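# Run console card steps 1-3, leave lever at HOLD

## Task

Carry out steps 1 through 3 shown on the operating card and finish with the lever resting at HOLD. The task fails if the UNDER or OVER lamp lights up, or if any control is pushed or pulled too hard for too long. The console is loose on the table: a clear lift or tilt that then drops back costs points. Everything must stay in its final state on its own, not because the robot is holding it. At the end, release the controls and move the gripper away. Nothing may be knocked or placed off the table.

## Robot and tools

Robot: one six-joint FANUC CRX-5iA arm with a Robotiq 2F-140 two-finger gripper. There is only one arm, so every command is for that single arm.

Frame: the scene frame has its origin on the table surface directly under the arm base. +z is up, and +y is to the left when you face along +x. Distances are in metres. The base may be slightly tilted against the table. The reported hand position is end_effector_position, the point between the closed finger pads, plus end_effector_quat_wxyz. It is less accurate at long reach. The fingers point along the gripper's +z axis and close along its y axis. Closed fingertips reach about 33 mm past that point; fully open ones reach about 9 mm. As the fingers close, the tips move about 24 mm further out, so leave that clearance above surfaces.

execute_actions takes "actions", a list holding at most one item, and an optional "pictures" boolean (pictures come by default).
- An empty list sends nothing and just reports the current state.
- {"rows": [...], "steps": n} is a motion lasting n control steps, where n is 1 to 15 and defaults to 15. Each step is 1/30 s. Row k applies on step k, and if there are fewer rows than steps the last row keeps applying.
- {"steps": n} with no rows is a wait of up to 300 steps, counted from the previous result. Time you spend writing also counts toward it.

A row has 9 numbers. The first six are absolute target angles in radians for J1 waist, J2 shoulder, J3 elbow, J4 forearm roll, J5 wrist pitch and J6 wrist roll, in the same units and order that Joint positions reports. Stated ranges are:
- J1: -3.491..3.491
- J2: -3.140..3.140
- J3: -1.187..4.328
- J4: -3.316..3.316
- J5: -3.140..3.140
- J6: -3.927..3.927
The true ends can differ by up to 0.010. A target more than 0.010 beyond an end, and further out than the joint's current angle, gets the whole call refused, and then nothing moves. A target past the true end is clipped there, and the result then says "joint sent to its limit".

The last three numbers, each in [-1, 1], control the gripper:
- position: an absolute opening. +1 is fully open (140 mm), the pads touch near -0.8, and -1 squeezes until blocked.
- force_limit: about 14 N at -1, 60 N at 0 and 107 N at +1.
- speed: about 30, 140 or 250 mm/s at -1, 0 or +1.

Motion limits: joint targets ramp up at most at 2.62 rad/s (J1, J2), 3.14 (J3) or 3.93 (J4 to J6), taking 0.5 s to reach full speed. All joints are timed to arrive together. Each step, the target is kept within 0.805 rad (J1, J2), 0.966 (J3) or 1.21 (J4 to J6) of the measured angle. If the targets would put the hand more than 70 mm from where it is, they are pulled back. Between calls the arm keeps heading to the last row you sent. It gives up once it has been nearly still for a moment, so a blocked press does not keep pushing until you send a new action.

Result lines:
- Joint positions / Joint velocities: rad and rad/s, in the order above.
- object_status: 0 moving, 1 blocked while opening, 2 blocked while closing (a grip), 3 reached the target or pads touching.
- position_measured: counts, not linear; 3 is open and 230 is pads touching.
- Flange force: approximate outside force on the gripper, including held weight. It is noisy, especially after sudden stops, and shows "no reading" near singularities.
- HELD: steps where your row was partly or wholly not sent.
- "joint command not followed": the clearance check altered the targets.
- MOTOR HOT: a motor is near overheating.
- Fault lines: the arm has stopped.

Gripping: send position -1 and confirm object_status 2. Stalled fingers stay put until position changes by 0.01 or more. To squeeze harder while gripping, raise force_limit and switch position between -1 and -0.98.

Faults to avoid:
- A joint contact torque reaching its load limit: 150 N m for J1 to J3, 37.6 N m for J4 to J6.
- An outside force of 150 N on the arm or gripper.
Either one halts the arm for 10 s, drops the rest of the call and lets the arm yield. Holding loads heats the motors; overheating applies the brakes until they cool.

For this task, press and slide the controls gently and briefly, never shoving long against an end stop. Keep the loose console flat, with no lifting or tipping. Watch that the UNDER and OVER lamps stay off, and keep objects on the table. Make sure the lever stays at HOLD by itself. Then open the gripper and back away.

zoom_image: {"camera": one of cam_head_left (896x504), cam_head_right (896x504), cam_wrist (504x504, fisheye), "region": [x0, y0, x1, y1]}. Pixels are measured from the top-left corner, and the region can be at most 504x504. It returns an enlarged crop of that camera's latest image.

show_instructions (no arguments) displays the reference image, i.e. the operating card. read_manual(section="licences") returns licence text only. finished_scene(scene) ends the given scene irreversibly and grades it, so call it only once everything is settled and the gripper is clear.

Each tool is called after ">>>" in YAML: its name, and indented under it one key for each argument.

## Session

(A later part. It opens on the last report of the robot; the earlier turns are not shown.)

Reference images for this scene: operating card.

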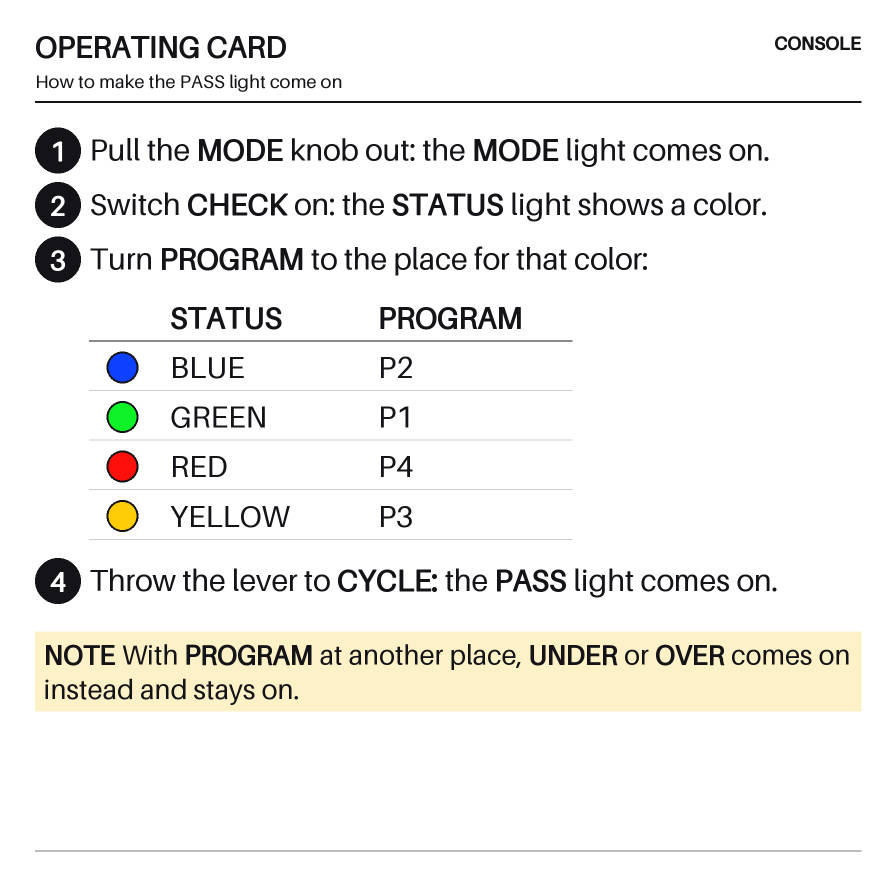

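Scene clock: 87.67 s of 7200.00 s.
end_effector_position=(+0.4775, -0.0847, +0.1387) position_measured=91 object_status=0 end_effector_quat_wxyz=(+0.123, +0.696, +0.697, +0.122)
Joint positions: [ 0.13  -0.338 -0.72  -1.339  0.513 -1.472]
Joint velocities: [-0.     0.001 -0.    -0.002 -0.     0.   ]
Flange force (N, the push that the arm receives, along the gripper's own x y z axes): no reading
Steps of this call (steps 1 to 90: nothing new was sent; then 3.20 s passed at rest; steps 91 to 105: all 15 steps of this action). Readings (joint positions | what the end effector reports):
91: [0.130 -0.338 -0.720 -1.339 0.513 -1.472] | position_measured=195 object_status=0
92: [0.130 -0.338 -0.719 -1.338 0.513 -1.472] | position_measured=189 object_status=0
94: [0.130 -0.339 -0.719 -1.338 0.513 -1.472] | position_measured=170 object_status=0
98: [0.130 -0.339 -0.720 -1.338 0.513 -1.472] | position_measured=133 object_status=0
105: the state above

>>> execute_actions:
  actions:
    - {"rows":[[-0.299,-0.43,-0.6806,-1.185,0.088,-1.49,0.3,-0.3,0.3]]}
  pictures: false

>>> execute_actions:
  actions:
    - {"rows":[[-0.3,-0.4068,-0.6646,-1.185,0.088,-1.49,0.1,-0.3,-0.5]]}

>>> zoom_image:
  camera: "cam_wrist"
  region: [170,170,338,338]

Scene clock: 108.13 s of 7200.00 s.
end_effector_position=(+0.4724, -0.1887, +0.1268) position_measured=91 object_status=3 end_effector_quat_wxyz=(+0.126, +0.698, +0.694, +0.124)
Joint positions: [-0.246 -0.419 -0.686 -1.204  0.141 -1.488]
Joint velocities: [-0.64  -0.137  0.059  0.227 -0.629 -0.029]
Flange force (N, the push that the arm receives, along the gripper's own x y z axes): no reading
Steps of this call (steps 1 to 15: the robot went on to your last target; steps 16 to 90: nothing new was sent; then 16.97 s passed at rest; steps 91 to 105: all 15 steps of this action). Readings (joint positions | what the end effector reports):
91: [0.130 -0.338 -0.720 -1.339 0.513 -1.472] | position_measured=91 object_status=3
92: [0.125 -0.338 -0.720 -1.338 0.509 -1.472] | position_measured=91 object_status=3
94: [0.100 -0.344 -0.718 -1.329 0.484 -1.473] | position_measured=91 object_status=3
98: [-0.019 -0.370 -0.706 -1.286 0.366 -1.478] | position_measured=91 object_status=3
105: the state above

Scene clock: 108.63 s of 7200.00 s.
end_effector_position=(+0.4706, -0.2037, +0.1218) position_measured=117 object_status=3 end_effector_quat_wxyz=(+0.122, +0.697, +0.697, +0.121)
Joint positions: [-0.3   -0.407 -0.665 -1.185  0.088 -1.49 ]
Joint velocities: [-0.002  0.001  0.001  0.     0.    -0.001]
Flange force (N, the push that the arm receives, along the gripper's own x y z axes): no reading
Steps of this call (steps 1 to 15: all 15 steps of this action). Readings (joint positions | what the end effector reports):
1: [-0.265 -0.423 -0.684 -1.197 0.122 -1.489] | position_measured=91 object_status=0
2: [-0.280 -0.424 -0.681 -1.192 0.107 -1.489] | position_measured=94 object_status=0
4: [-0.295 -0.417 -0.672 -1.187 0.092 -1.490] | position_measured=103 object_status=0
8: [-0.299 -0.408 -0.666 -1.185 0.089 -1.490] | position_measured=117 object_status=0
15: the state above
camera_calibration (this result's frames):
cam_wrist: T_world_to_cam=[[0.926535, 0.217554, 0.306927, -0.429831], [0.0801078, -0.911219, 0.404058, -0.260763], [0.367582, -0.349787, -0.861704, 0.0434211], [0, 0, 0, 1]] pos_world=[0.403182, -0.128913, 0.274706]

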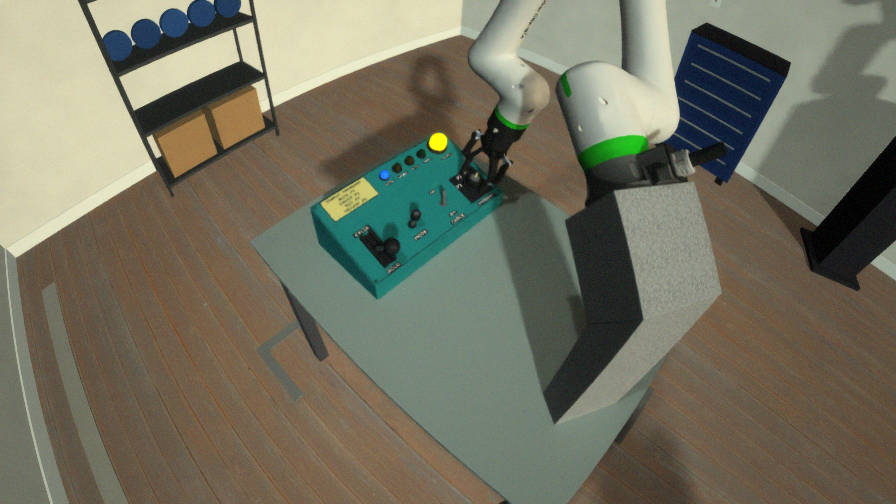

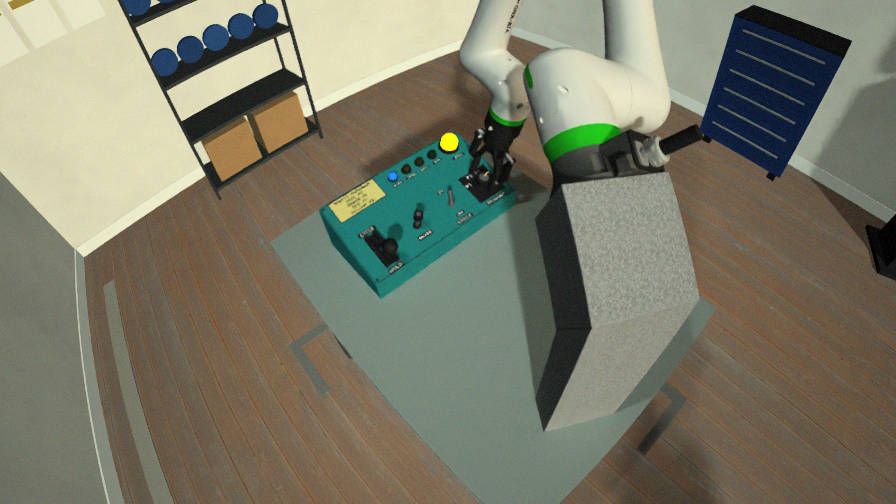

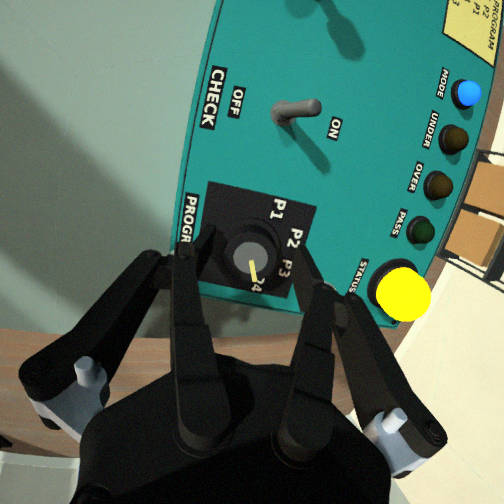

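Region (170, 170, 338, 338) of cam_wrist's 504x504 image, scaled by 3.000, with more detail than that image has.

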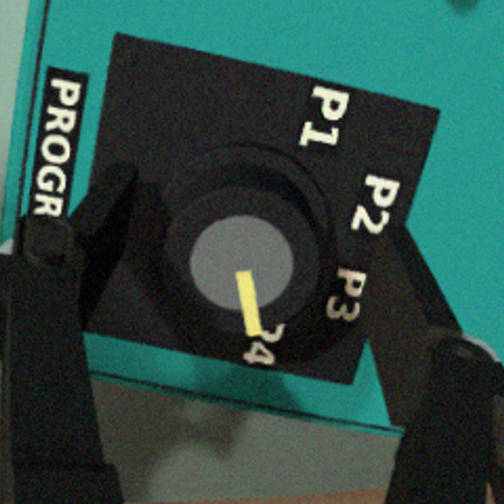

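>>> execute_actions:
  actions:
    - {"rows":[[-0.3016,-0.4057,-0.6661,-1.185,0.088,-0.75,-0.05,-0.3,-0.8]]}
  pictures: false

>>> execute_actions:
  actions:
    - {"steps":8}

>>> zoom_image:
  camera: "cam_wrist"
  region: [170,170,338,338]

Scene clock: 115.50 s of 7200.00 s.
end_effector_position=(+0.4689, -0.2037, +0.1212) position_measured=135 object_status=3 end_effector_quat_wxyz=(+0.153, +0.435, +0.884, +0.075)
Joint positions: [-0.301 -0.406 -0.666 -1.185  0.088 -0.834]
Joint velocities: [-0.003  0.002 -0.003 -0.001  0.001  1.101]
Flange force (N, the push that the arm receives, along the gripper's own x y z axes): no reading
Steps of this call (steps 1 to 15: the robot went on to your last target; steps 16 to 90: nothing new was sent; then 3.37 s passed at rest; steps 91 to 105: all 15 steps of this action). Readings (joint positions | what the end effector reports):
91: [-0.300 -0.407 -0.665 -1.185 0.088 -1.490] | position_measured=117 object_status=0
92: [-0.300 -0.407 -0.665 -1.185 0.088 -1.484] | position_measured=118 object_status=0
94: [-0.300 -0.407 -0.665 -1.185 0.088 -1.446] | position_measured=124 object_status=0
98: [-0.300 -0.406 -0.665 -1.185 0.088 -1.266] | position_measured=135 object_status=0
105: the state above

Scene clock: 115.77 s of 7200.00 s.
end_effector_position=(+0.4687, -0.2037, +0.1211) position_measured=135 object_status=3 end_effector_quat_wxyz=(+0.156, +0.398, +0.902, +0.068)
Joint positions: [-0.302 -0.406 -0.666 -1.185  0.088 -0.75 ]
Joint velocities: [ 0.002  0.001 -0.    -0.    -0.     0.002]
Flange force (N, the push that the arm receives, along the gripper's own x y z axes): no reading
Steps of this call (steps 1 to 8: the robot went on to your last target). Readings (joint positions | what the end effector reports):
1: [-0.301 -0.406 -0.666 -1.185 0.088 -0.801] | position_measured=135 object_status=3
2: [-0.302 -0.406 -0.666 -1.185 0.088 -0.776] | position_measured=135 object_status=3
4: [-0.302 -0.406 -0.666 -1.185 0.088 -0.753] | position_measured=135 object_status=3
8: the state above
camera_calibration (this result's frames):
cam_wrist: T_world_to_cam=[[0.549424, 0.818398, 0.168398, -0.111957], [0.608173, -0.529906, 0.591037, -0.452826], [0.572939, -0.222315, -0.788871, -0.0355697], [0, 0, 0, 1]] pos_world=[0.357288, -0.156237, 0.25843]

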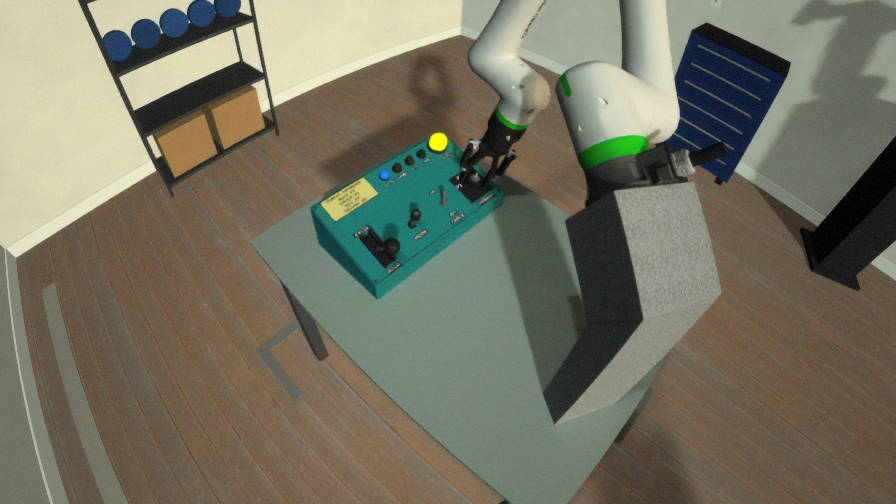

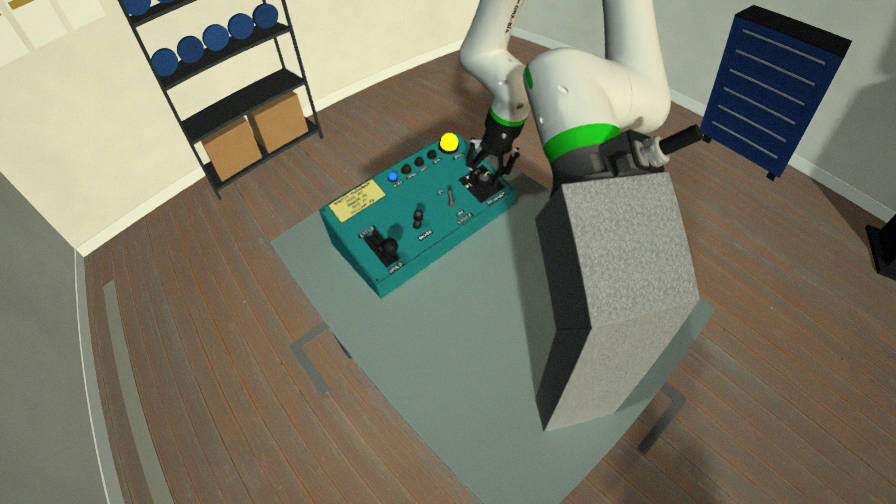

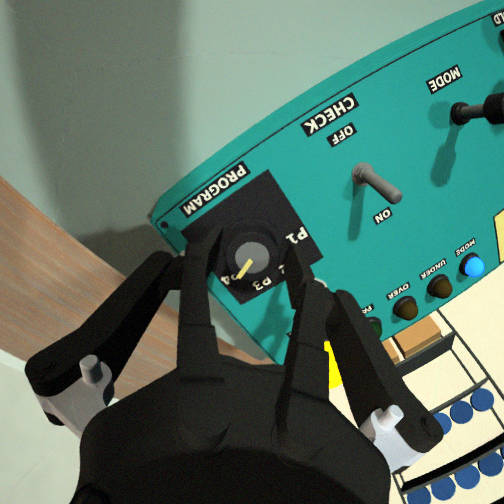

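Region (170, 170, 338, 338) of cam_wrist's 504x504 image, scaled by 3.000, with more detail than that image has.

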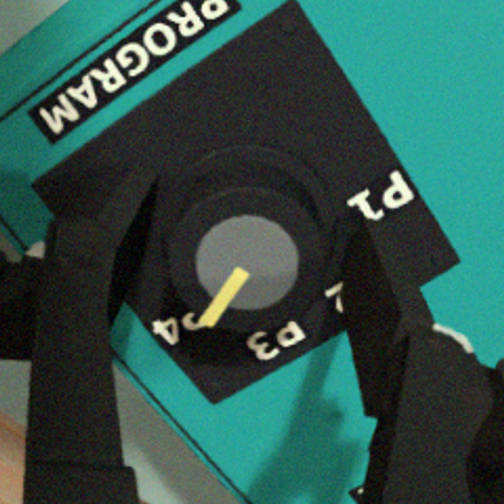

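Within 1 mm. Grip here and turn.

>>> execute_actions:
  actions:
    - {"rows":[[-0.3027,-0.4062,-0.6661,-1.185,0.088,-0.75,-1,-0.3,-0.7]]}
  pictures: false

>>> execute_actions:
  actions:
    - {"rows":[[-0.3027,-0.4062,-0.6661,-1.185,0.088,0.035,-1,-0.3,-0.7]]}
  pictures: false

>>> execute_actions:
  actions:
    - {"steps":8}
  pictures: false

>>> execute_actions:
  actions:
    - {"rows":[[-0.3027,-0.4062,-0.6661,-1.185,0.088,0.035,0.3,-0.3,0]],"steps":8}
  pictures: false

>>> execute_actions:
  actions:
    - {"rows":[[-0.29,-0.66,-0.82,-1.185,0.088,0.035,1,-0.3,0]]}

Scene clock: 124.50 s of 7200.00 s.
end_effector_position=(+0.4684, -0.2044, +0.1212) position_measured=167 object_status=0 end_effector_quat_wxyz=(+0.156, +0.398, +0.901, +0.067)
Joint positions: [-0.303 -0.406 -0.666 -1.185  0.088 -0.75 ]
Joint velocities: [ 0.002  0.    -0.     0.001  0.    -0.002]
Flange force (N, the push that the arm receives, along the gripper's own x y z axes): no reading
Steps of this call (steps 1 to 30: the robot went on to your last target; steps 31 to 90: nothing new was sent; then 5.23 s passed at rest; steps 91 to 105: all 15 steps of this action). Readings (joint positions | what the end effector reports):
91: [-0.302 -0.406 -0.666 -1.185 0.088 -0.750] | position_measured=135 object_status=0
92: [-0.302 -0.406 -0.666 -1.185 0.088 -0.750] | position_measured=137 object_status=0
94: [-0.302 -0.406 -0.666 -1.185 0.088 -0.750] | position_measured=144 object_status=0
98: [-0.303 -0.406 -0.666 -1.185 0.088 -0.750] | position_measured=158 object_status=0
105: the state above

Scene clock: 125.00 s of 7200.00 s.
end_effector_position=(+0.4685, -0.2044, +0.1212) position_measured=167 object_status=2 end_effector_quat_wxyz=(+0.170, +0.075, +0.983, +0.012)
Joint positions: [-0.303 -0.406 -0.666 -1.185  0.088 -0.071]
Joint velocities: [ 0.001  0.     0.001 -0.001 -0.     1.241]
Flange force (N, the push that the arm receives, along the gripper's own x y z axes): no reading
Steps of this call (steps 1 to 15: all 15 steps of this action). Readings (joint positions | what the end effector reports):
1: [-0.303 -0.406 -0.666 -1.185 0.088 -0.749] | position_measured=167 object_status=2
2: [-0.303 -0.406 -0.666 -1.185 0.088 -0.743] | position_measured=167 object_status=2
4: [-0.303 -0.406 -0.666 -1.185 0.088 -0.705] | position_measured=167 object_status=2
8: [-0.303 -0.406 -0.666 -1.185 0.088 -0.526] | position_measured=167 object_status=2
15: the state above

Scene clock: 125.27 s of 7200.00 s.
end_effector_position=(+0.4685, -0.2044, +0.1212) position_measured=167 object_status=2 end_effector_quat_wxyz=(+0.170, +0.023, +0.985, +0.003)
Joint positions: [-0.303 -0.406 -0.666 -1.185  0.088  0.035]
Joint velocities: [-0.    -0.001 -0.     0.     0.001  0.003]
Flange force (N, the push that the arm receives, along the gripper's own x y z axes): no reading
Steps of this call (steps 1 to 8: the robot went on to your last target). Readings (joint positions | what the end effector reports):
1: [-0.303 -0.406 -0.666 -1.185 0.088 -0.033] | position_measured=167 object_status=2
2: [-0.303 -0.406 -0.666 -1.185 0.088 -0.004] | position_measured=167 object_status=2
4: [-0.303 -0.406 -0.666 -1.185 0.088 0.029] | position_measured=167 object_status=2
8: the state above

Scene clock: 125.53 s of 7200.00 s.
end_effector_position=(+0.4687, -0.2044, +0.1213) position_measured=117 object_status=0 end_effector_quat_wxyz=(+0.170, +0.023, +0.985, +0.003)
Joint positions: [-0.303 -0.406 -0.666 -1.185  0.088  0.035]
Joint velocities: [ 0.001 -0.001  0.     0.001  0.    -0.002]
Flange force (N, the push that the arm receives, along the gripper's own x y z axes): no reading
Steps of this call (steps 1 to 8: all 8 steps of this action). Readings (joint positions | what the end effector reports):
1: [-0.303 -0.406 -0.666 -1.185 0.088 0.035] | position_measured=167 object_status=0
2: [-0.303 -0.406 -0.666 -1.185 0.088 0.035] | position_measured=167 object_status=0
4: [-0.303 -0.406 -0.666 -1.185 0.088 0.035] | position_measured=147 object_status=0
8: the state above

Scene clock: 126.03 s of 7200.00 s.
end_effector_position=(+0.4535, -0.2065, +0.1847) position_measured=5 object_status=0 end_effector_quat_wxyz=(+0.217, +0.028, +0.976, -0.012)
Joint positions: [-0.29  -0.659 -0.819 -1.185  0.088  0.035]
Joint velocities: [ 0.001 -0.013 -0.009  0.001  0.001  0.001]
Flange force (N, the push that the arm receives, along the gripper's own x y z axes): no reading
Steps of this call (steps 1 to 15: all 15 steps of this action). Readings (joint positions | what the end effector reports):
1: [-0.303 -0.407 -0.666 -1.185 0.088 0.035] | position_measured=109 object_status=0
2: [-0.303 -0.410 -0.668 -1.185 0.088 0.035] | position_measured=102 object_status=0
4: [-0.301 -0.436 -0.684 -1.185 0.088 0.035] | position_measured=87 object_status=0
8: [-0.295 -0.551 -0.754 -1.185 0.088 0.035] | position_measured=56 object_status=0
15: the state above
camera_calibration (this result's frames):
cam_wrist: T_world_to_cam=[[-0.126954, 0.98387, -0.126023, 0.283262], [0.688788, 0.178867, 0.702551, -0.393454], [0.713761, 0.00238854, -0.700386, -0.0111778], [0, 0, 0, 1]] pos_world=[0.314946, -0.208291, 0.30429]

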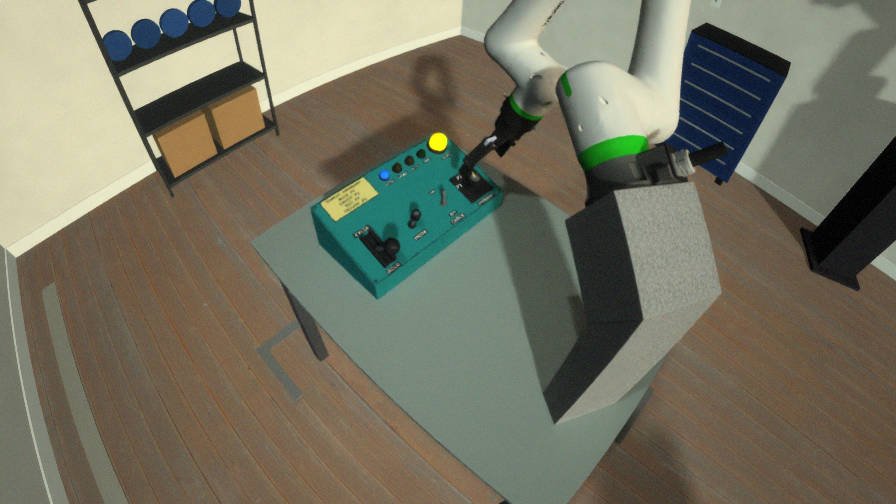

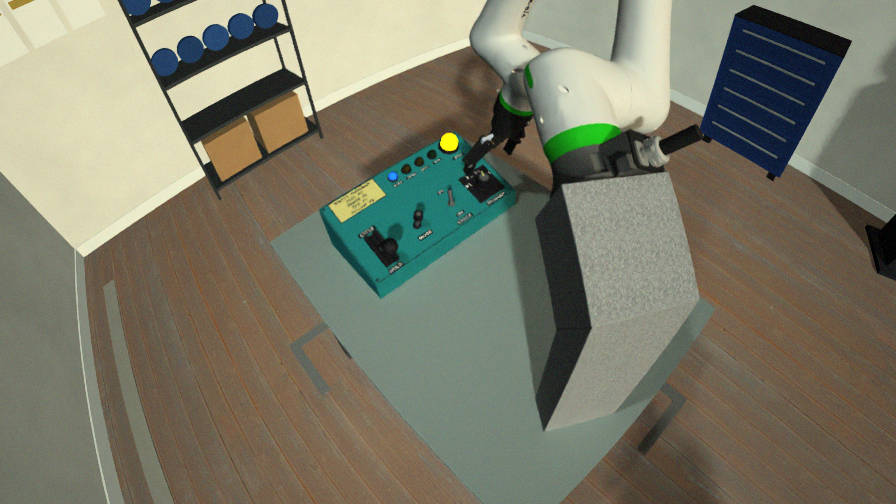

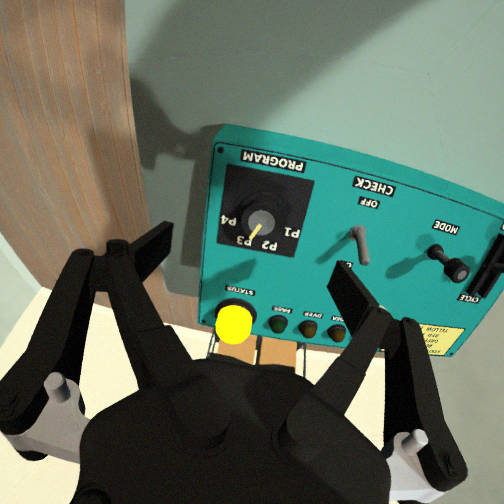

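P3 set. Move further clear.

>>> execute_actions:
  actions:
    - {"rows":[[-0.5,-1.1,-0.82,-1.185,0.088,0.035,1,-0.3,0]]}
  pictures: false

>>> execute_actions:
  actions:
    - {"steps":25}

Scene clock: 130.27 s of 7200.00 s.
end_effector_position=(+0.4962, -0.3185, +0.2851) position_measured=3 object_status=3 end_effector_quat_wxyz=(+0.306, +0.062, +0.942, -0.125)
Joint positions: [-0.42  -0.932 -0.82  -1.185  0.088  0.035]
Joint velocities: [-0.306 -0.64  -0.     0.     0.001  0.   ]
Flange force (N, the push that the arm receives, along the gripper's own x y z axes): no reading
Steps of this call (steps 1 to 15: the robot went on to your last target; steps 16 to 90: nothing new was sent; then 0.73 s passed at rest; steps 91 to 105: all 15 steps of this action). Readings (joint positions | what the end effector reports):
91: [-0.290 -0.660 -0.820 -1.185 0.088 0.035] | position_measured=3 object_status=3
92: [-0.292 -0.664 -0.820 -1.185 0.088 0.035] | position_measured=3 object_status=3
94: [-0.304 -0.689 -0.820 -1.185 0.088 0.035] | position_measured=3 object_status=3
98: [-0.347 -0.780 -0.820 -1.185 0.088 0.035] | position_measured=3 object_status=3
105: the state above

Scene clock: 131.10 s of 7200.00 s.
end_effector_position=(+0.5098, -0.3745, +0.3622) position_measured=3 object_status=3 end_effector_quat_wxyz=(+0.357, +0.073, +0.911, -0.194)
Joint positions: [-0.5   -1.1   -0.82  -1.185  0.088  0.035]
Joint velocities: [ 0.002  0.    -0.    -0.001  0.    -0.   ]
Flange force (N, the push that the arm receives, along the gripper's own x y z axes): no reading
Steps of this call (steps 1 to 25: the robot went on to your last target). Readings (joint positions | what the end effector reports):
1: [-0.430 -0.954 -0.820 -1.185 0.088 0.035] | position_measured=3 object_status=3
2: [-0.441 -0.976 -0.820 -1.185 0.088 0.035] | position_measured=3 object_status=3
4: [-0.461 -1.019 -0.820 -1.185 0.088 0.035] | position_measured=3 object_status=3
8: [-0.492 -1.084 -0.820 -1.185 0.088 0.035] | position_measured=3 object_status=3
25: the state above
camera_calibration (this result's frames):
cam_wrist: T_world_to_cam=[[0.121444, 0.880376, -0.458464, 0.433084], [0.508665, 0.341426, 0.790372, -0.406004], [0.852356, -0.329191, -0.406353, -0.227958], [0, 0, 0, 1]] pos_world=[0.348226, -0.317698, 0.426816]

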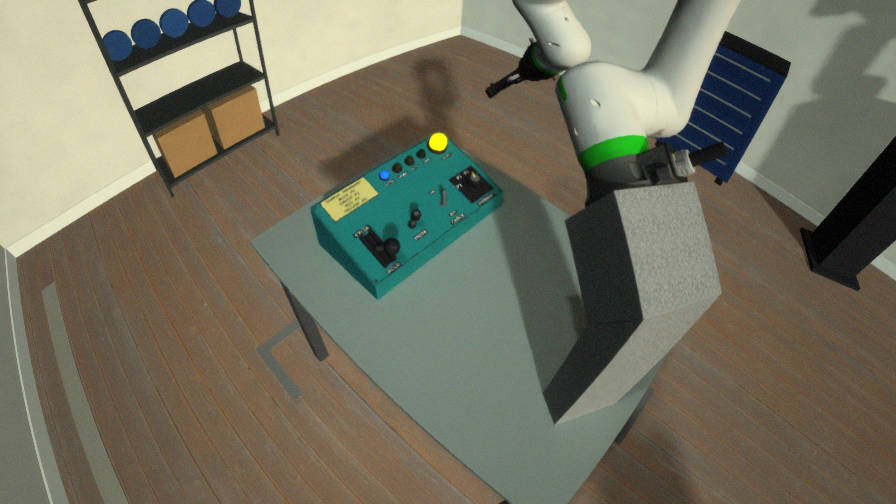

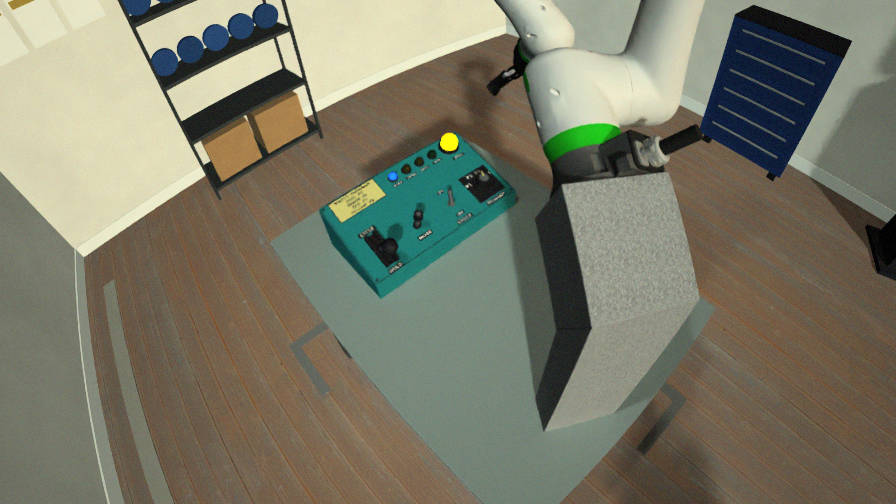

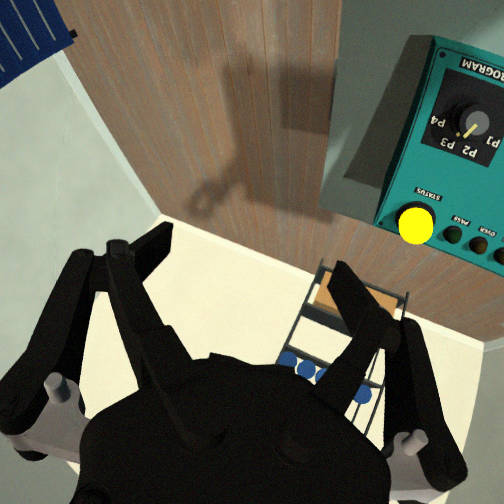

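>>> finished_scene:
  scene: 2

The scene is finished: the task was done.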